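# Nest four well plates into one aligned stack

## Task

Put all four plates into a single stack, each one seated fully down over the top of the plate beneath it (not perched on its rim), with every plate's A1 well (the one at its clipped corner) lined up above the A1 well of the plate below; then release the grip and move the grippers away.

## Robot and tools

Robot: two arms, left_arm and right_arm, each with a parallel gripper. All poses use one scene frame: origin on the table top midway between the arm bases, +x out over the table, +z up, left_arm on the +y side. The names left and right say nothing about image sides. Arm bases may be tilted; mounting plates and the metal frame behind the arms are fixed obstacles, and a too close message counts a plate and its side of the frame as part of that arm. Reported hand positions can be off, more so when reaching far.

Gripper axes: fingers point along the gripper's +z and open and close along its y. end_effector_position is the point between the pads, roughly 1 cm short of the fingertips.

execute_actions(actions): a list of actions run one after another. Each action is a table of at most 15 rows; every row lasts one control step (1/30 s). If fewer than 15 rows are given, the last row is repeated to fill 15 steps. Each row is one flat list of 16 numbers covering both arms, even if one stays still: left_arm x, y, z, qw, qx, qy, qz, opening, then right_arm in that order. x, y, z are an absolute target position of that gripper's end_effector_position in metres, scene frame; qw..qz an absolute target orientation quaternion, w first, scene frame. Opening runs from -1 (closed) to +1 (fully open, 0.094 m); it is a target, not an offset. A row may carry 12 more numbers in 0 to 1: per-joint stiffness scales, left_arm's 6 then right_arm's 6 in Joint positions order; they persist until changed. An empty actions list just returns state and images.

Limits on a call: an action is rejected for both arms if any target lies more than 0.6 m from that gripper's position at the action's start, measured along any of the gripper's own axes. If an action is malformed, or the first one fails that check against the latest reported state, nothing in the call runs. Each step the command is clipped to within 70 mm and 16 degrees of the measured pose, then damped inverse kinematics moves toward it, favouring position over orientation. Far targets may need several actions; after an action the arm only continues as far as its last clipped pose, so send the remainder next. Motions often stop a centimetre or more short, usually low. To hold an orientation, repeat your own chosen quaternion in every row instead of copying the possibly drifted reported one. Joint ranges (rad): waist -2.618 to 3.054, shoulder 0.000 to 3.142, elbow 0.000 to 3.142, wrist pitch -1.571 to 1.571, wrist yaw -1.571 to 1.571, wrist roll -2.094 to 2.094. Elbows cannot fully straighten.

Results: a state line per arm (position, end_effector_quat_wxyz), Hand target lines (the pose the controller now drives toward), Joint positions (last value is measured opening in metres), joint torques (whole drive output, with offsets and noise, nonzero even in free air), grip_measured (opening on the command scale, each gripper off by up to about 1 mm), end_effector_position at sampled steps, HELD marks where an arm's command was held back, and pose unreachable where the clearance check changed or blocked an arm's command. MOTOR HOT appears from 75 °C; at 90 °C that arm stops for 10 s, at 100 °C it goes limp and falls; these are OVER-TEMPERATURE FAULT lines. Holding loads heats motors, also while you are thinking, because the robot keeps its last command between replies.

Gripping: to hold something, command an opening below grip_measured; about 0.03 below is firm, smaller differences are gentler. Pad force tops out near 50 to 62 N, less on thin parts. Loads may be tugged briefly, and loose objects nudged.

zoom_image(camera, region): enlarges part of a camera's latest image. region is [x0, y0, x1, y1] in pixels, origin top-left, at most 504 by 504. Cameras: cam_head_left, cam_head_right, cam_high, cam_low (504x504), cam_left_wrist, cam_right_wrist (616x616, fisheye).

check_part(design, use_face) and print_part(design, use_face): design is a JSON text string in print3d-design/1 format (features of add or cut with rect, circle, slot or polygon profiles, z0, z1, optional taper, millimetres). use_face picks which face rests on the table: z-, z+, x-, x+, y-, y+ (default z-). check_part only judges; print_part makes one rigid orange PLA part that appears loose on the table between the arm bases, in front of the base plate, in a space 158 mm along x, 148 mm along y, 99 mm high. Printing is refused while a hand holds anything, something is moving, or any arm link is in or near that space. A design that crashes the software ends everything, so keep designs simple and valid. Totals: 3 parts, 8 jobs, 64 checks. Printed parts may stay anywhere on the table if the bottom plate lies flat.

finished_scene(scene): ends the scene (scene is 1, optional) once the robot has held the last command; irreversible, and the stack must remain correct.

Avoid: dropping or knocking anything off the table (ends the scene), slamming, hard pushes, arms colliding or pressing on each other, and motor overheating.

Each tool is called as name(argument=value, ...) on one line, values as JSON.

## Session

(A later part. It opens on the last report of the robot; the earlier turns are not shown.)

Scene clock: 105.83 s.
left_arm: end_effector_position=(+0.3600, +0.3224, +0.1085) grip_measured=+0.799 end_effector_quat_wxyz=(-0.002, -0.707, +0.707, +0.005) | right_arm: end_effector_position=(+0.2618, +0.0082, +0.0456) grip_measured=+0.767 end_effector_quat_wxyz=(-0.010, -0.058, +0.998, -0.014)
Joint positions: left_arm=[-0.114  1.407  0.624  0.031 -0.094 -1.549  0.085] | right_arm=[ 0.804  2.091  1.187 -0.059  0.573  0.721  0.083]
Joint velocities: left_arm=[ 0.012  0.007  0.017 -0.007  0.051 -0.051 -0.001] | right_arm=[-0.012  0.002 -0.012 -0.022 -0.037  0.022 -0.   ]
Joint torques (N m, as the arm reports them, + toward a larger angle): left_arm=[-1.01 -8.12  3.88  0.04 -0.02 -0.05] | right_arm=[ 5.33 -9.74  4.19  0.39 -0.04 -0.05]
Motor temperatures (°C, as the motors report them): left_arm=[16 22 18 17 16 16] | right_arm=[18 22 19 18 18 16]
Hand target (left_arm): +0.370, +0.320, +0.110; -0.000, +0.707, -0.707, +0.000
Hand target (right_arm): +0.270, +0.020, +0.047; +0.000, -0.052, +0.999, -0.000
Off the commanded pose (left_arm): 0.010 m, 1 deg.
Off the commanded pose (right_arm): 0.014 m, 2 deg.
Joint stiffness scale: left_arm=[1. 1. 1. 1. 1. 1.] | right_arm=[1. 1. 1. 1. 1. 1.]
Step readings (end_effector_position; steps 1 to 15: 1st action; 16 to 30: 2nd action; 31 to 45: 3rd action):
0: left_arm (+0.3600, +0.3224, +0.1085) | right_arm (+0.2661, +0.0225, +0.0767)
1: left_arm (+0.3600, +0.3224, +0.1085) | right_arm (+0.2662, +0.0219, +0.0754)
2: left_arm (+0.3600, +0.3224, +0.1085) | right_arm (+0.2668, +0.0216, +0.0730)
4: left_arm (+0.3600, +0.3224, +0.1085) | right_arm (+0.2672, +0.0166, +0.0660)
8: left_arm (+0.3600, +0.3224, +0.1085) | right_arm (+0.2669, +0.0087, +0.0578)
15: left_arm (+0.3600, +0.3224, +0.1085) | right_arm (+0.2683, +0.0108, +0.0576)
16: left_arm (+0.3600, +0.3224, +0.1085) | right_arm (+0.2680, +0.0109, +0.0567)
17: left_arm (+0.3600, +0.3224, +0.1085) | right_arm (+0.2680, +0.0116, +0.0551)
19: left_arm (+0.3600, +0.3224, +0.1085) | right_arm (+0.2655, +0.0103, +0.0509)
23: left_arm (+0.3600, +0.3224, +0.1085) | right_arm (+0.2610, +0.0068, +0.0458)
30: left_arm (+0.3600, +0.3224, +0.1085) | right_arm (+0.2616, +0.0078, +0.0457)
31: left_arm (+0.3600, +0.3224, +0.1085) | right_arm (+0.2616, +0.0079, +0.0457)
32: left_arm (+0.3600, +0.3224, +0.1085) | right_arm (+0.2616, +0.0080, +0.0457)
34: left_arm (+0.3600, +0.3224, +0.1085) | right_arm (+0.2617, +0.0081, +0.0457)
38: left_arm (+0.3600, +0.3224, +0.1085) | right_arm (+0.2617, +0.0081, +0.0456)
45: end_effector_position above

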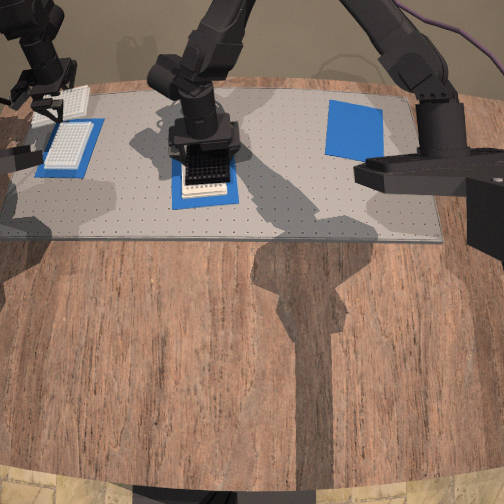

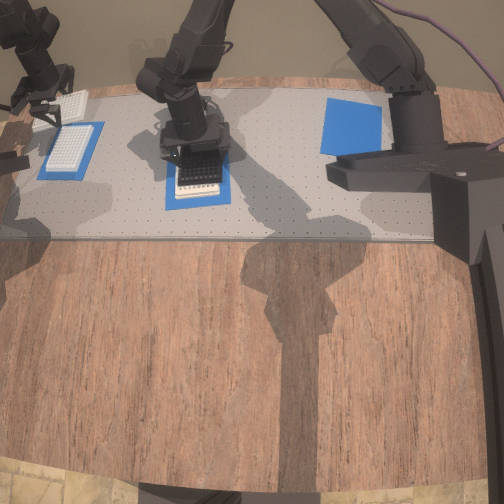

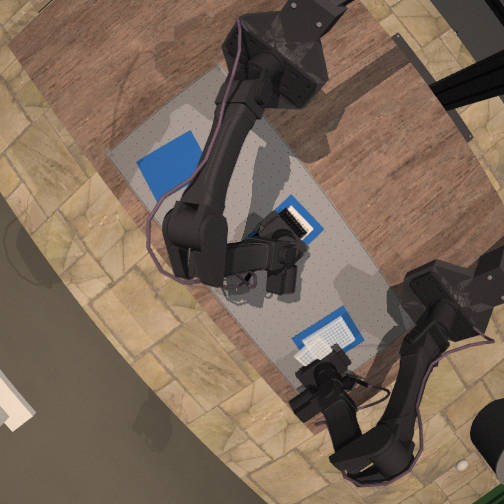

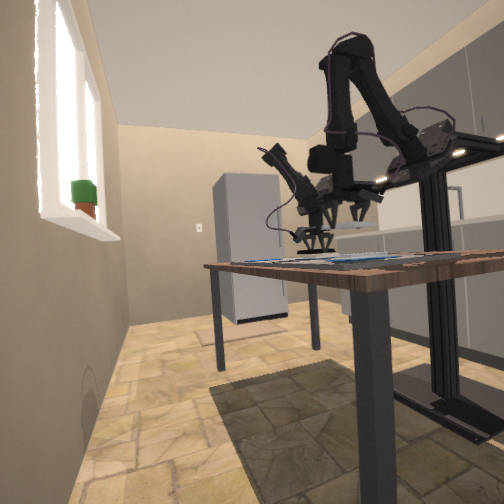

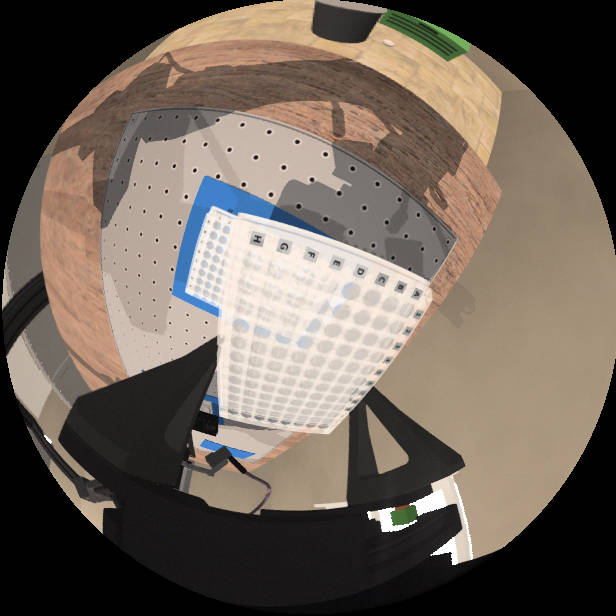

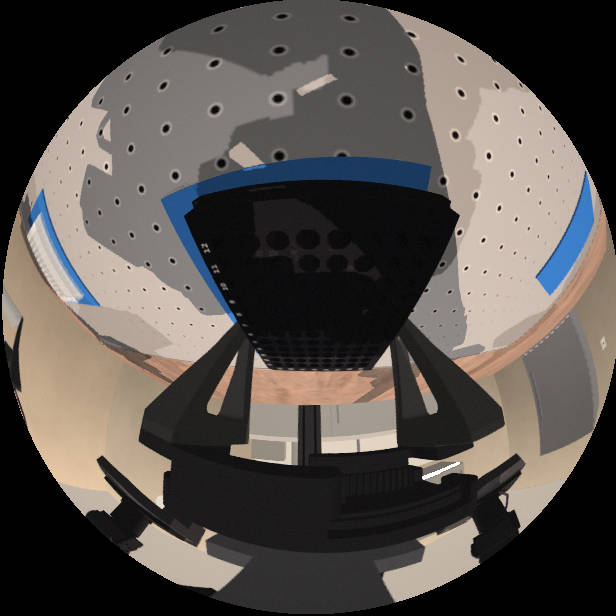

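execute_actions(actions=[[[0.37,0.32,0.11,0,-0.707,0.707,0,0.74,0.253,0.028,0.046,0,-0.062,0.998,0,0.72]],[[0.37,0.32,0.11,0,-0.707,0.707,0,0.74,0.253,0.028,0.043,0,-0.062,0.998,0,0.72]]])

zoom_image(camera="cam_head_left", region=[150,120,260,220])

zoom_image(camera="cam_high", region=[235,185,335,285])

zoom_image(camera="cam_low", region=[270,220,370,270])

Scene clock: 116.03 s.
left_arm: end_effector_position=(+0.3600, +0.3224, +0.1085) grip_measured=+0.799 end_effector_quat_wxyz=(-0.002, -0.707, +0.707, +0.005) | right_arm: end_effector_position=(+0.2493, +0.0129, +0.0425) grip_measured=+0.767 end_effector_quat_wxyz=(-0.012, -0.066, +0.998, -0.012)
Joint positions: left_arm=[-0.114  1.407  0.624  0.031 -0.094 -1.549  0.085] | right_arm=[ 0.825  2.12   1.187 -0.041  0.581  0.724  0.083]
Joint velocities: left_arm=[-0.017 -0.002  0.002 -0.066 -0.037  0.022  0.   ] | right_arm=[-0.002 -0.007  0.007  0.11  -0.007 -0.051  0.   ]
Joint torques (N m, as the arm reports them, + toward a larger angle): left_arm=[-1.02 -8.12  3.89  0.04 -0.01 -0.06] | right_arm=[ 6.31 -8.36  4.91  0.39  0.05  0.04]
Motor temperatures (°C, as the motors report them): left_arm=[16 23 18 17 16 16] | right_arm=[19 23 19 18 18 16]
Hand target (left_arm): +0.370, +0.320, +0.110; -0.000, +0.707, -0.707, +0.000
Hand target (right_arm): +0.253, +0.028, +0.044; +0.000, -0.062, +0.998, -0.000
Off the commanded pose (left_arm): 0.010 m, 1 deg.
Off the commanded pose (right_arm): 0.016 m, 2 deg.
Joint stiffness scale: left_arm=[1. 1. 1. 1. 1. 1.] | right_arm=[1. 1. 1. 1. 1. 1.]
Step readings (end_effector_position; steps 1 to 15: 1st action; 16 to 30: 2nd action):
0: left_arm (+0.3600, +0.3224, +0.1085) | right_arm (+0.2618, +0.0082, +0.0456)
1: left_arm (+0.3600, +0.3224, +0.1085) | right_arm (+0.2611, +0.0085, +0.0454)
2: left_arm (+0.3600, +0.3224, +0.1085) | right_arm (+0.2602, +0.0092, +0.0447)
4: left_arm (+0.3600, +0.3224, +0.1085) | right_arm (+0.2548, +0.0104, +0.0432)
8: left_arm (+0.3600, +0.3224, +0.1085) | right_arm (+0.2486, +0.0118, +0.0425)
15: left_arm (+0.3600, +0.3224, +0.1085) | right_arm (+0.2486, +0.0120, +0.0425)
16: left_arm (+0.3600, +0.3224, +0.1085) | right_arm (+0.2487, +0.0121, +0.0425)
17: left_arm (+0.3600, +0.3224, +0.1085) | right_arm (+0.2488, +0.0122, +0.0425)
19: left_arm (+0.3600, +0.3224, +0.1085) | right_arm (+0.2490, +0.0125, +0.0425)
23: left_arm (+0.3600, +0.3224, +0.1085) | right_arm (+0.2492, +0.0128, +0.0425)
30: end_effector_position above

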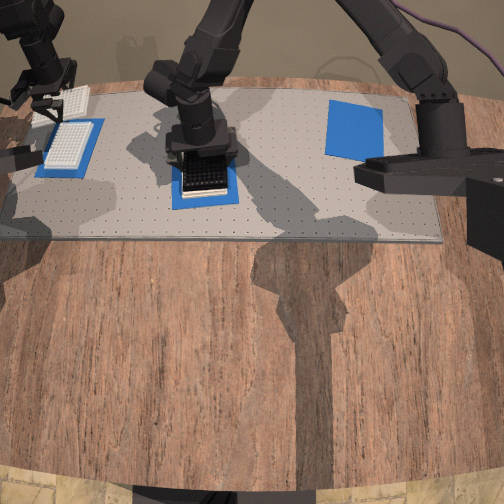

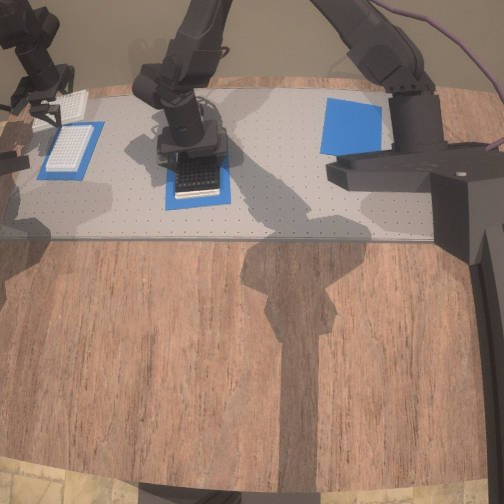

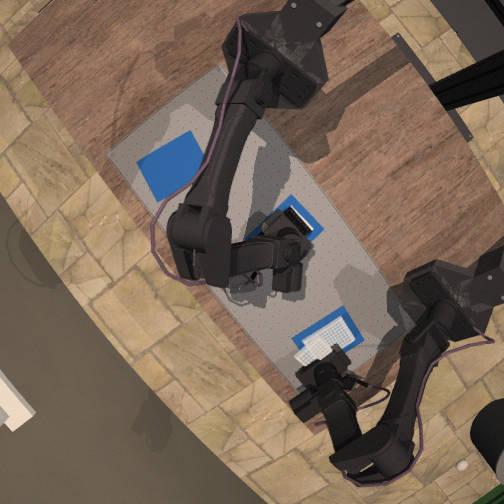

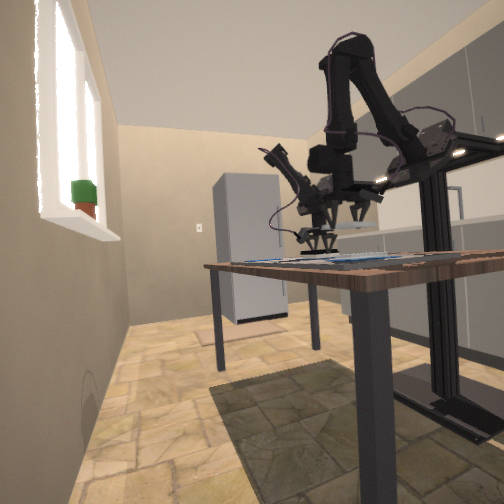

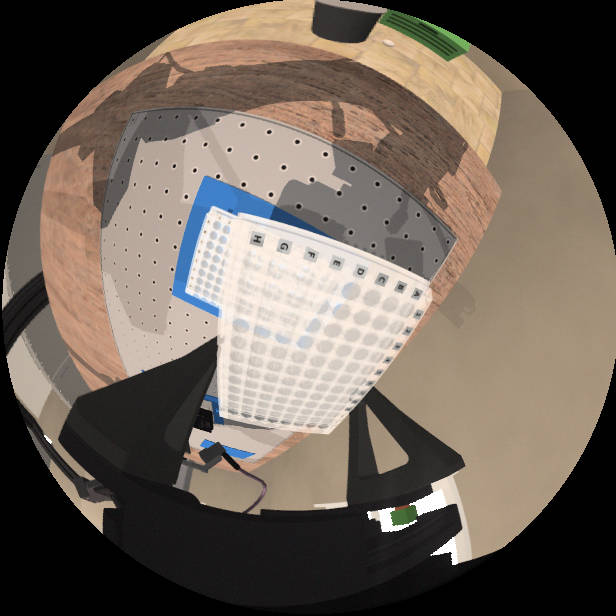

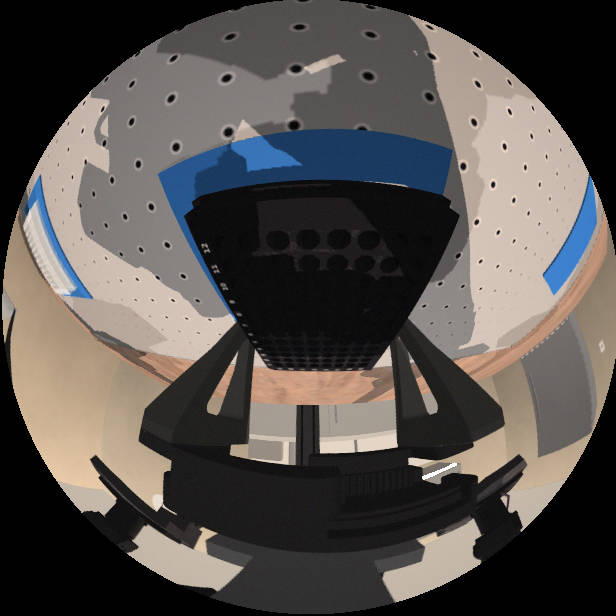

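Region (150, 120, 260, 220) of cam_head_left's 504x504 image, scaled by 4.582, with more detail than that image has; it fills the top 458 rows of this view, and the rest is white.

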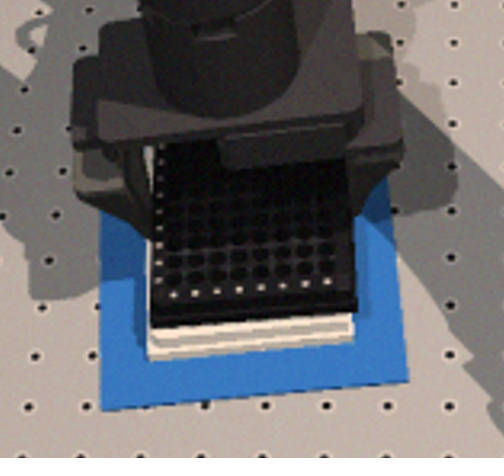

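Region (235, 185, 335, 285) of cam_high's 504x504 image, scaled by 5.040, with more detail than that image has.

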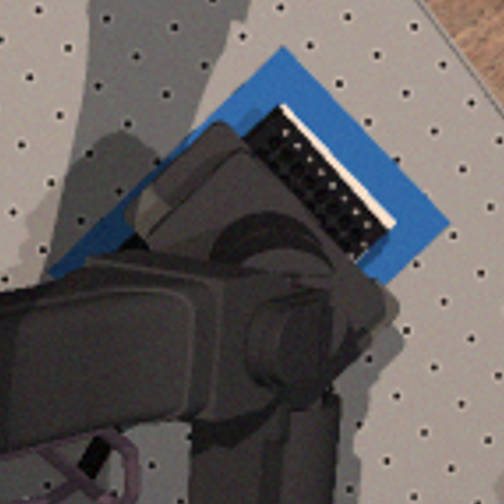

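Region (270, 220, 370, 270) of cam_low's 504x504 image, scaled by 5.040, with more detail than that image has.

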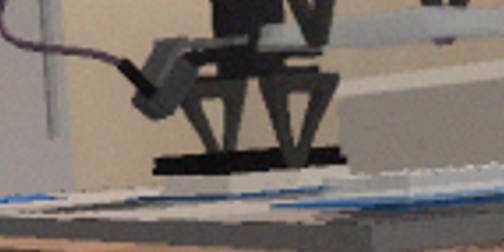

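execute_actions(actions=[[[0.37,0.32,0.11,0,-0.707,0.707,0,0.74,0.249,0.033,0.043,0.005,-0.078,0.997,0,0.72]],[[0.37,0.32,0.11,0,-0.707,0.707,0,0.74,0.249,0.033,0.041,0.005,-0.078,0.997,0,0.72]]])

zoom_image(camera="cam_head_left", region=[150,120,260,220])

zoom_image(camera="cam_high", region=[235,185,335,285])

Scene clock: 130.83 s.
left_arm: end_effector_position=(+0.3600, +0.3224, +0.1085) grip_measured=+0.799 end_effector_quat_wxyz=(-0.002, -0.707, +0.707, +0.005) | right_arm: end_effector_position=(+0.2480, +0.0177, +0.0402) grip_measured=+0.767 end_effector_quat_wxyz=(-0.005, -0.075, +0.997, -0.013)
Joint positions: left_arm=[-0.114  1.407  0.624  0.031 -0.094 -1.549  0.085] | right_arm=[ 0.834  2.14   1.202 -0.032  0.596  0.71   0.083]
Joint velocities: left_arm=[ 0.017  0.002 -0.002 -0.051 -0.095 -0.081  0.001] | right_arm=[-0.007 -0.007 -0.022 -0.007 -0.066 -0.007 -0.   ]
Joint torques (N m, as the arm reports them, + toward a larger angle): left_arm=[-1.02 -8.13  3.89  0.04 -0.02 -0.05] | right_arm=[ 6.67 -8.21  4.6   0.42  0.06 -0.05]
Motor temperatures (°C, as the motors report them): left_arm=[16 23 18 17 16 16] | right_arm=[19 23 20 18 18 16]
Hand target (left_arm): +0.370, +0.320, +0.110; -0.000, +0.707, -0.707, +0.000
Hand target (right_arm): +0.249, +0.033, +0.042; +0.005, -0.078, +0.997, -0.000
Off the commanded pose (left_arm): 0.010 m, 1 deg.
Off the commanded pose (right_arm): 0.015 m, 2 deg.
Joint stiffness scale: left_arm=[1. 1. 1. 1. 1. 1.] | right_arm=[1. 1. 1. 1. 1. 1.]
Step readings (end_effector_position; steps 1 to 15: 1st action; 16 to 30: 2nd action):
0: left_arm (+0.3600, +0.3224, +0.1085) | right_arm (+0.2494, +0.0129, +0.0425)
1: left_arm (+0.3600, +0.3224, +0.1085) | right_arm (+0.2494, +0.0131, +0.0421)
2: left_arm (+0.3600, +0.3224, +0.1085) | right_arm (+0.2496, +0.0138, +0.0416)
4: left_arm (+0.3600, +0.3224, +0.1085) | right_arm (+0.2492, +0.0154, +0.0420)
8: left_arm (+0.3600, +0.3224, +0.1085) | right_arm (+0.2479, +0.0175, +0.0404)
15: left_arm (+0.3600, +0.3224, +0.1085) | right_arm (+0.2478, +0.0175, +0.0402)
16: left_arm (+0.3600, +0.3224, +0.1085) | right_arm (+0.2479, +0.0176, +0.0402)
17: left_arm (+0.3600, +0.3224, +0.1085) | right_arm (+0.2479, +0.0176, +0.0402)
19: left_arm (+0.3600, +0.3224, +0.1085) | right_arm (+0.2479, +0.0177, +0.0402)
23: left_arm (+0.3600, +0.3224, +0.1085) | right_arm (+0.2479, +0.0177, +0.0402)
30: end_effector_position above

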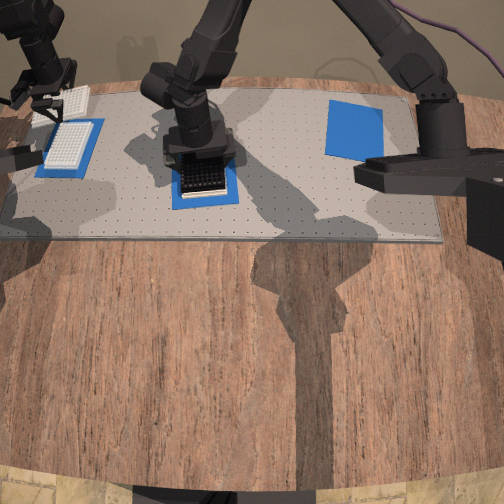

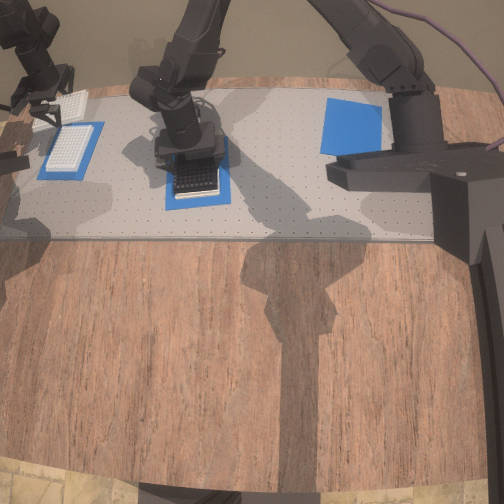

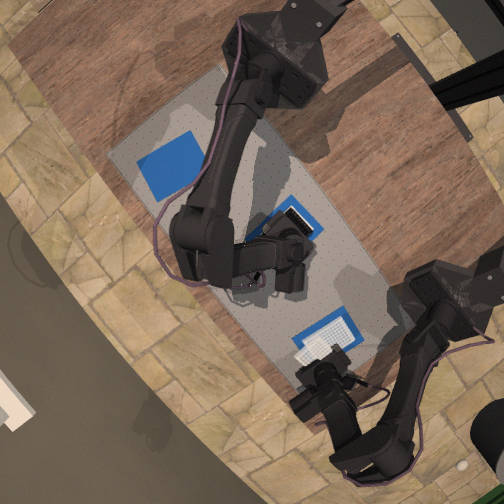

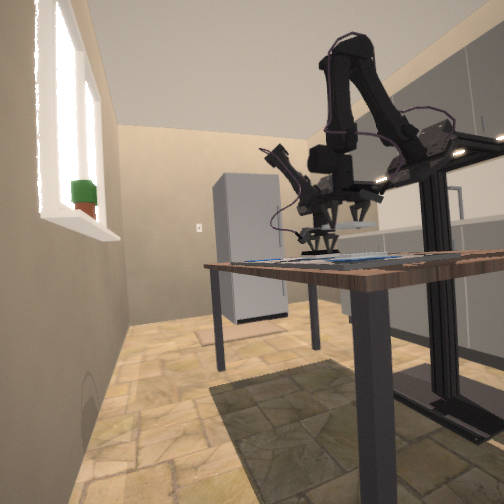

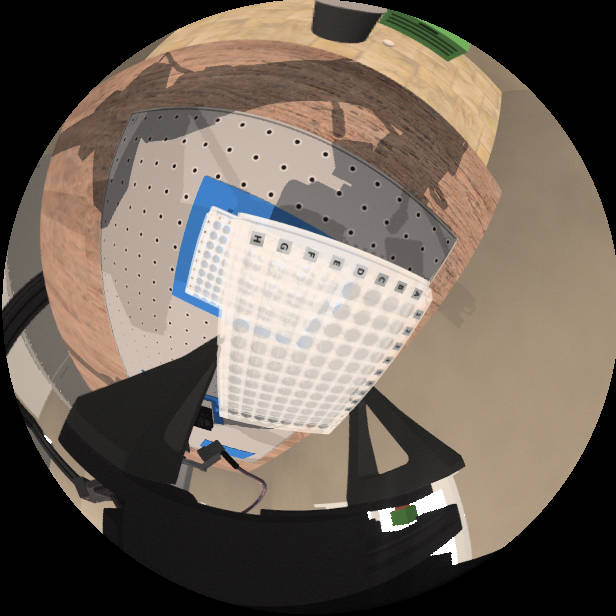

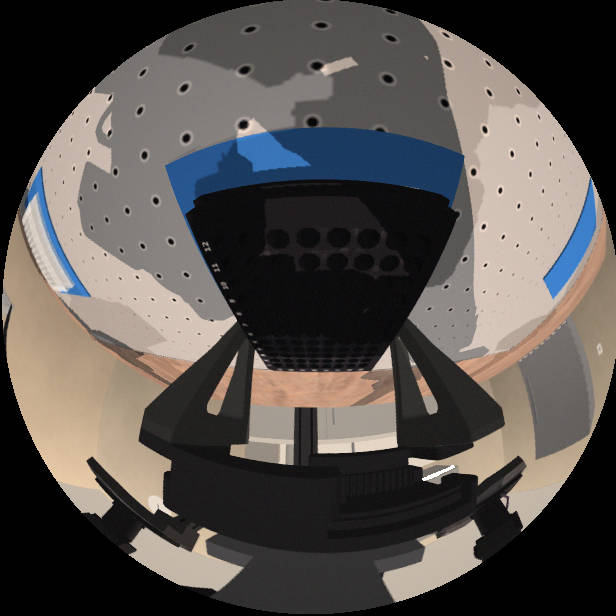

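Region (150, 120, 260, 220) of cam_head_left's 504x504 image, scaled by 4.582, with more detail than that image has; it fills the top 458 rows of this view, and the rest is white.

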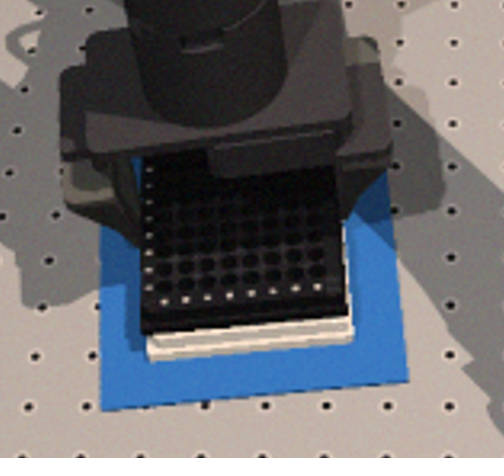

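Region (235, 185, 335, 285) of cam_high's 504x504 image, scaled by 5.040, with more detail than that image has.

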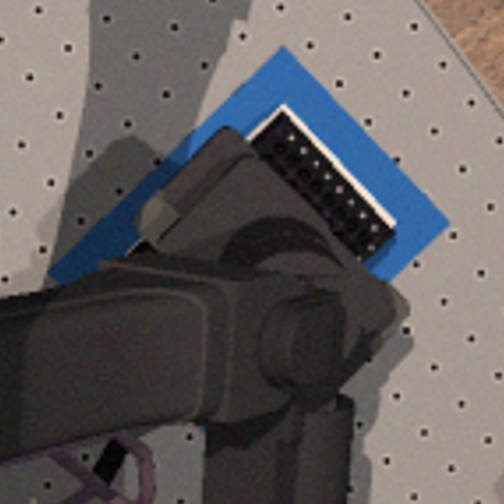

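execute_actions(actions=[[[0.37,0.32,0.11,0,-0.707,0.707,0,0.74,0.246,0.026,0.041,0.005,-0.078,0.997,0,0.72]],[[0.37,0.32,0.11,0,-0.707,0.707,0,0.74,0.246,0.026,0.041,0.005,-0.078,0.997,0,0.72]]])

zoom_image(camera="cam_head_left", region=[150,120,260,220])

zoom_image(camera="cam_high", region=[235,185,335,285])

Scene clock: 137.33 s.
left_arm: end_effector_position=(+0.3600, +0.3224, +0.1085) grip_measured=+0.799 end_effector_quat_wxyz=(-0.002, -0.707, +0.707, +0.005) | right_arm: end_effector_position=(+0.2495, +0.0194, +0.0402) grip_measured=+0.767 end_effector_quat_wxyz=(-0.002, -0.077, +0.997, -0.010)
Joint positions: left_arm=[-0.114  1.407  0.624  0.031 -0.094 -1.549  0.085] | right_arm=[ 0.834  2.14   1.202 -0.021  0.596  0.7    0.083]
Joint velocities: left_arm=[-0.012 -0.022 -0.002  0.022  0.081  0.037  0.001] | right_arm=[ 0.002  0.002  0.012  0.066  0.022 -0.022 -0.001]
Joint torques (N m, as the arm reports them, + toward a larger angle): left_arm=[-1.02 -8.12  3.9   0.04 -0.02 -0.05] | right_arm=[ 6.33 -9.11  1.12  0.61  0.04 -0.02]
Motor temperatures (°C, as the motors report them): left_arm=[16 23 18 17 16 16] | right_arm=[20 23 20 18 18 16]
Hand target (left_arm): +0.370, +0.320, +0.110; -0.000, +0.707, -0.707, +0.000
Hand target (right_arm): +0.246, +0.026, +0.041; +0.005, -0.078, +0.997, -0.000
Off the commanded pose (left_arm): 0.010 m, 1 deg.
Off the commanded pose (right_arm): 0.007 m, 1 deg.
Joint stiffness scale: left_arm=[1. 1. 1. 1. 1. 1.] | right_arm=[1. 1. 1. 1. 1. 1.]
Step readings (end_effector_position; steps 1 to 15: 1st action; 16 to 30: 2nd action):
0: left_arm (+0.3600, +0.3224, +0.1085) | right_arm (+0.2480, +0.0177, +0.0402)
1: left_arm (+0.3600, +0.3224, +0.1085) | right_arm (+0.2483, +0.0180, +0.0402)
2: left_arm (+0.3600, +0.3224, +0.1085) | right_arm (+0.2484, +0.0182, +0.0402)
4: left_arm (+0.3600, +0.3224, +0.1085) | right_arm (+0.2485, +0.0183, +0.0402)
8: left_arm (+0.3600, +0.3224, +0.1085) | right_arm (+0.2488, +0.0186, +0.0402)
15: left_arm (+0.3600, +0.3224, +0.1085) | right_arm (+0.2491, +0.0190, +0.0402)
16: left_arm (+0.3600, +0.3224, +0.1085) | right_arm (+0.2491, +0.0190, +0.0402)
17: left_arm (+0.3600, +0.3224, +0.1085) | right_arm (+0.2492, +0.0191, +0.0402)
19: left_arm (+0.3600, +0.3224, +0.1085) | right_arm (+0.2493, +0.0192, +0.0402)
23: left_arm (+0.3600, +0.3224, +0.1085) | right_arm (+0.2495, +0.0194, +0.0402)
30: end_effector_position above

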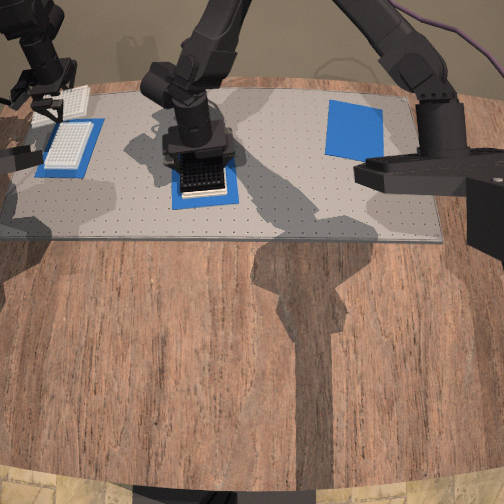

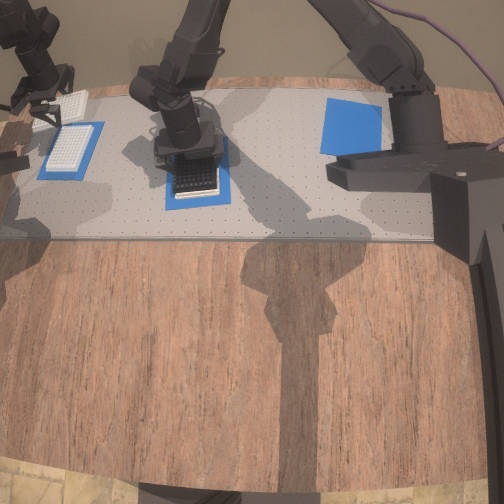

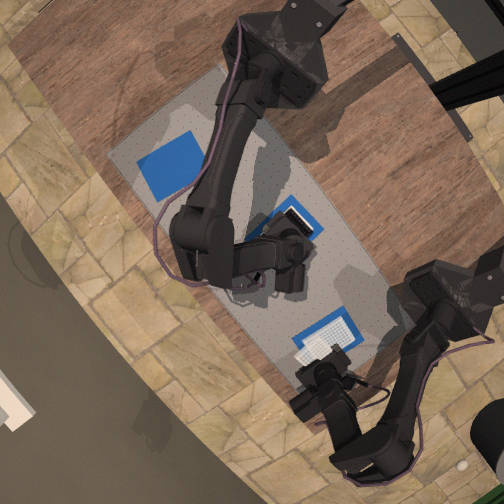

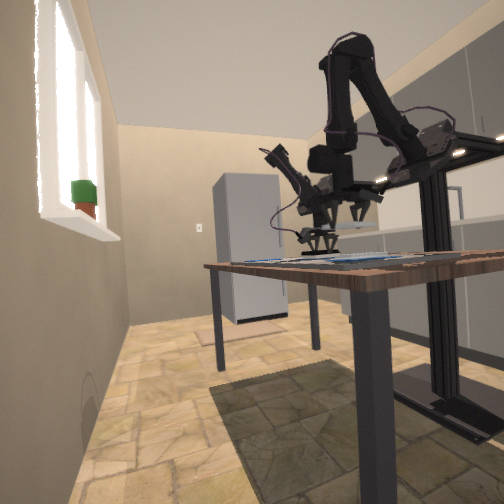

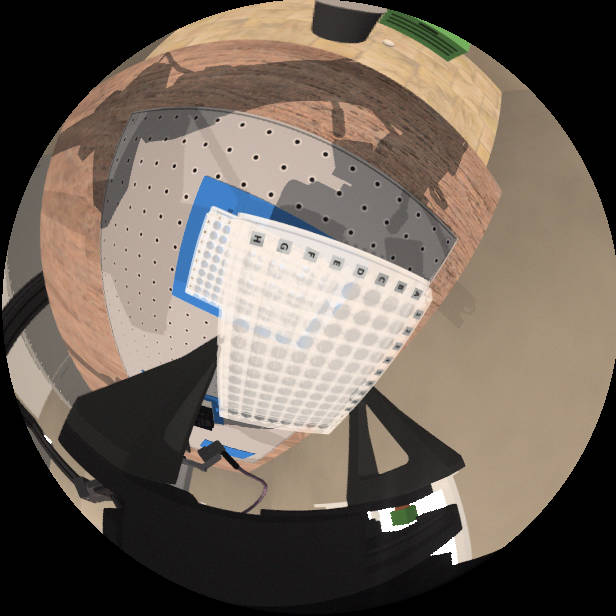

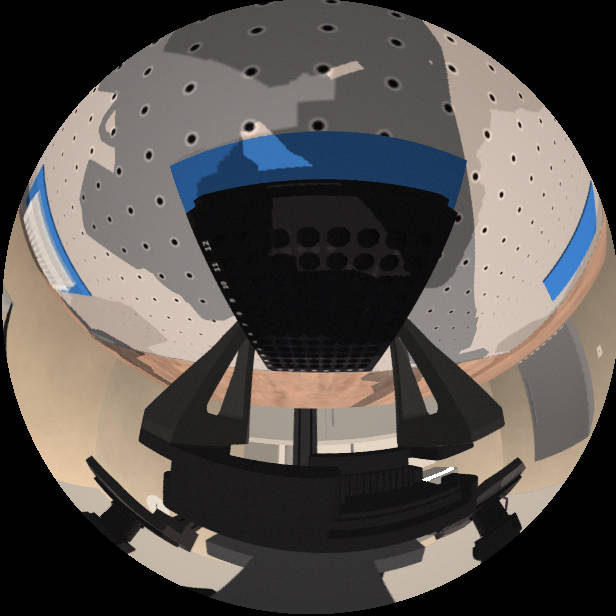

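Region (150, 120, 260, 220) of cam_head_left's 504x504 image, scaled by 4.582, with more detail than that image has; it fills the top 458 rows of this view, and the rest is white.

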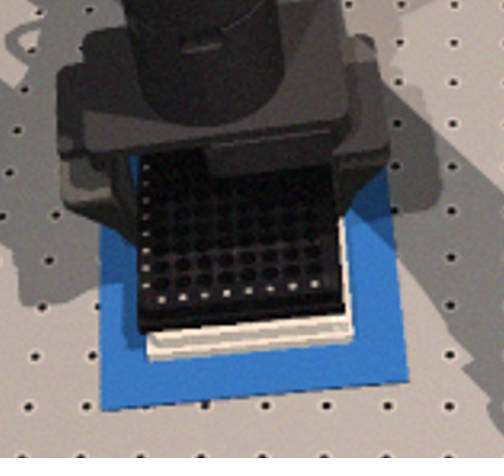

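Region (235, 185, 335, 285) of cam_high's 504x504 image, scaled by 5.040, with more detail than that image has.

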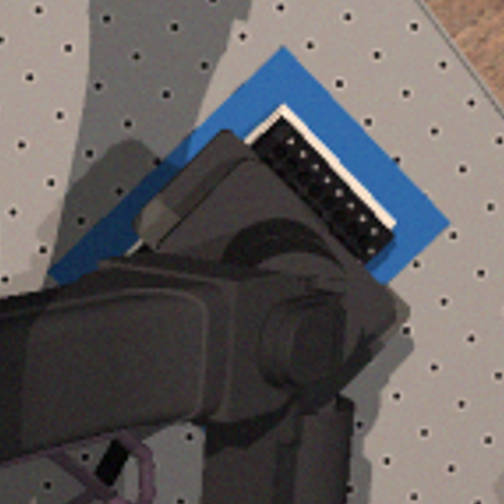

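execute_actions(actions=[[[0.37,0.32,0.11,0,-0.707,0.707,0,0.74,0.246,0.026,0.041,-0.008,-0.078,0.997,-0.013,0.72]],[[0.37,0.32,0.11,0,-0.707,0.707,0,0.74,0.246,0.026,0.041,-0.008,-0.078,0.997,-0.013,0.72]]])

zoom_image(camera="cam_head_left", region=[150,120,260,220])

zoom_image(camera="cam_high", region=[235,185,335,285])

Scene clock: 146.33 s.
left_arm: end_effector_position=(+0.3600, +0.3224, +0.1085) grip_measured=+0.799 end_effector_quat_wxyz=(-0.002, -0.707, +0.707, +0.005) | right_arm: end_effector_position=(+0.2491, +0.0189, +0.0402) grip_measured=+0.767 end_effector_quat_wxyz=(-0.006, -0.076, +0.997, -0.014)
Joint positions: left_arm=[-0.114  1.407  0.624  0.031 -0.094 -1.549  0.085] | right_arm=[ 0.834  2.142  1.214 -0.045  0.596  0.711  0.083]
Joint velocities: left_arm=[-0.007 -0.017  0.007 -0.007  0.022  0.095  0.001] | right_arm=[ 0.022  0.022  0.012  0.022  0.007  0.037 -0.001]
Joint torques (N m, as the arm reports them, + toward a larger angle): left_arm=[-1.02 -8.12  3.89  0.05 -0.02 -0.05] | right_arm=[ 6.28 -8.56  4.32  0.04  0.02  0.1 ]
Motor temperatures (°C, as the motors report them): left_arm=[16 24 18 17 16 16] | right_arm=[20 23 19 18 18 16]
Hand target (left_arm): +0.370, +0.320, +0.110; -0.000, +0.707, -0.707, +0.000
Hand target (right_arm): +0.246, +0.026, +0.041; -0.008, -0.078, +0.997, -0.013
Off the commanded pose (left_arm): 0.010 m, 1 deg.
Off the commanded pose (right_arm): 0.008 m, 0 deg.
Joint stiffness scale: left_arm=[1. 1. 1. 1. 1. 1.] | right_arm=[1. 1. 1. 1. 1. 1.]
Step readings (end_effector_position; steps 1 to 15: 1st action; 16 to 30: 2nd action):
0: left_arm (+0.3600, +0.3224, +0.1085) | right_arm (+0.2495, +0.0194, +0.0402)
1: left_arm (+0.3600, +0.3224, +0.1085) | right_arm (+0.2492, +0.0190, +0.0402)
2: left_arm (+0.3600, +0.3224, +0.1085) | right_arm (+0.2491, +0.0190, +0.0402)
4: left_arm (+0.3600, +0.3224, +0.1085) | right_arm (+0.2489, +0.0189, +0.0400)
8: left_arm (+0.3600, +0.3224, +0.1085) | right_arm (+0.2491, +0.0189, +0.0402)
15: left_arm (+0.3600, +0.3224, +0.1085) | right_arm (+0.2491, +0.0189, +0.0402)
16: left_arm (+0.3600, +0.3224, +0.1085) | right_arm (+0.2491, +0.0189, +0.0402)
17: left_arm (+0.3600, +0.3224, +0.1085) | right_arm (+0.2491, +0.0189, +0.0402)
19: left_arm (+0.3600, +0.3224, +0.1085) | right_arm (+0.2491, +0.0189, +0.0402)
23: left_arm (+0.3600, +0.3224, +0.1085) | right_arm (+0.2491, +0.0189, +0.0402)
30: end_effector_position above

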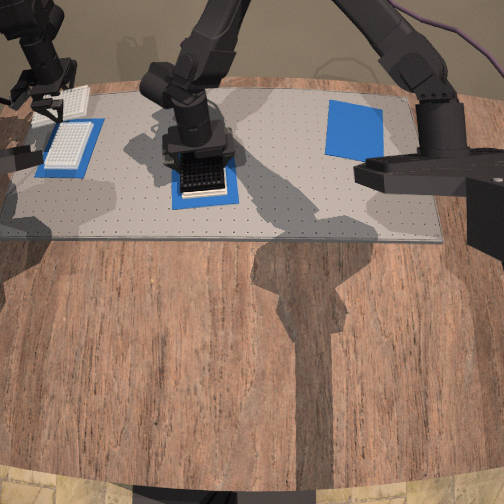

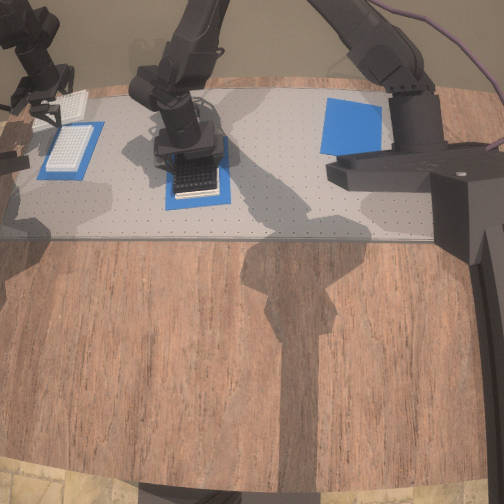

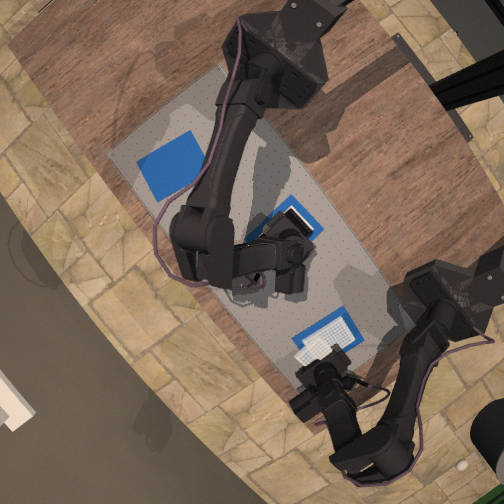

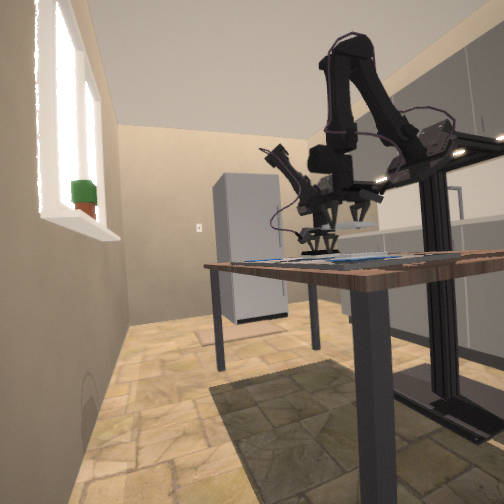

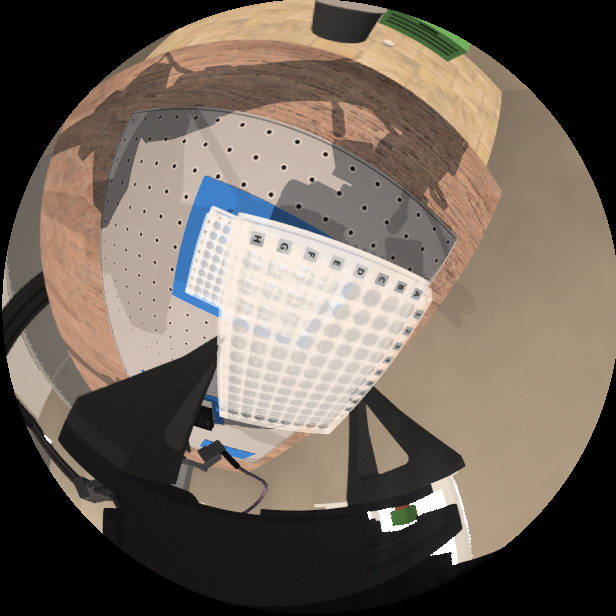

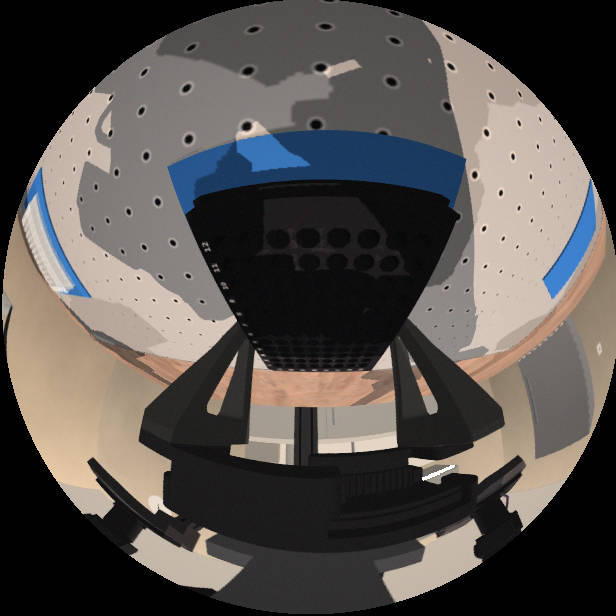

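Region (150, 120, 260, 220) of cam_head_left's 504x504 image, scaled by 4.582, with more detail than that image has; it fills the top 458 rows of this view, and the rest is white.

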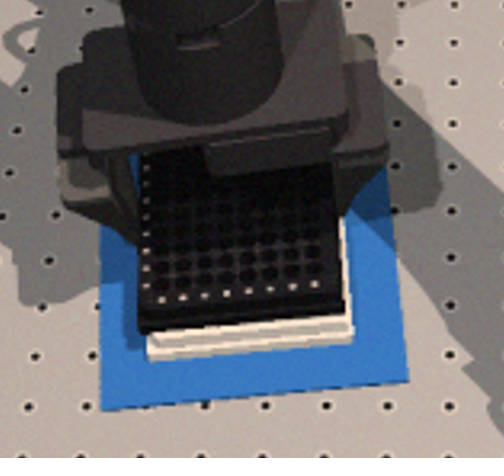

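Region (235, 185, 335, 285) of cam_high's 504x504 image, scaled by 5.040, with more detail than that image has.

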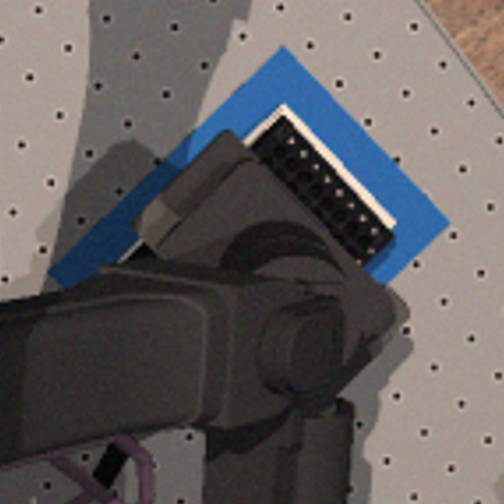

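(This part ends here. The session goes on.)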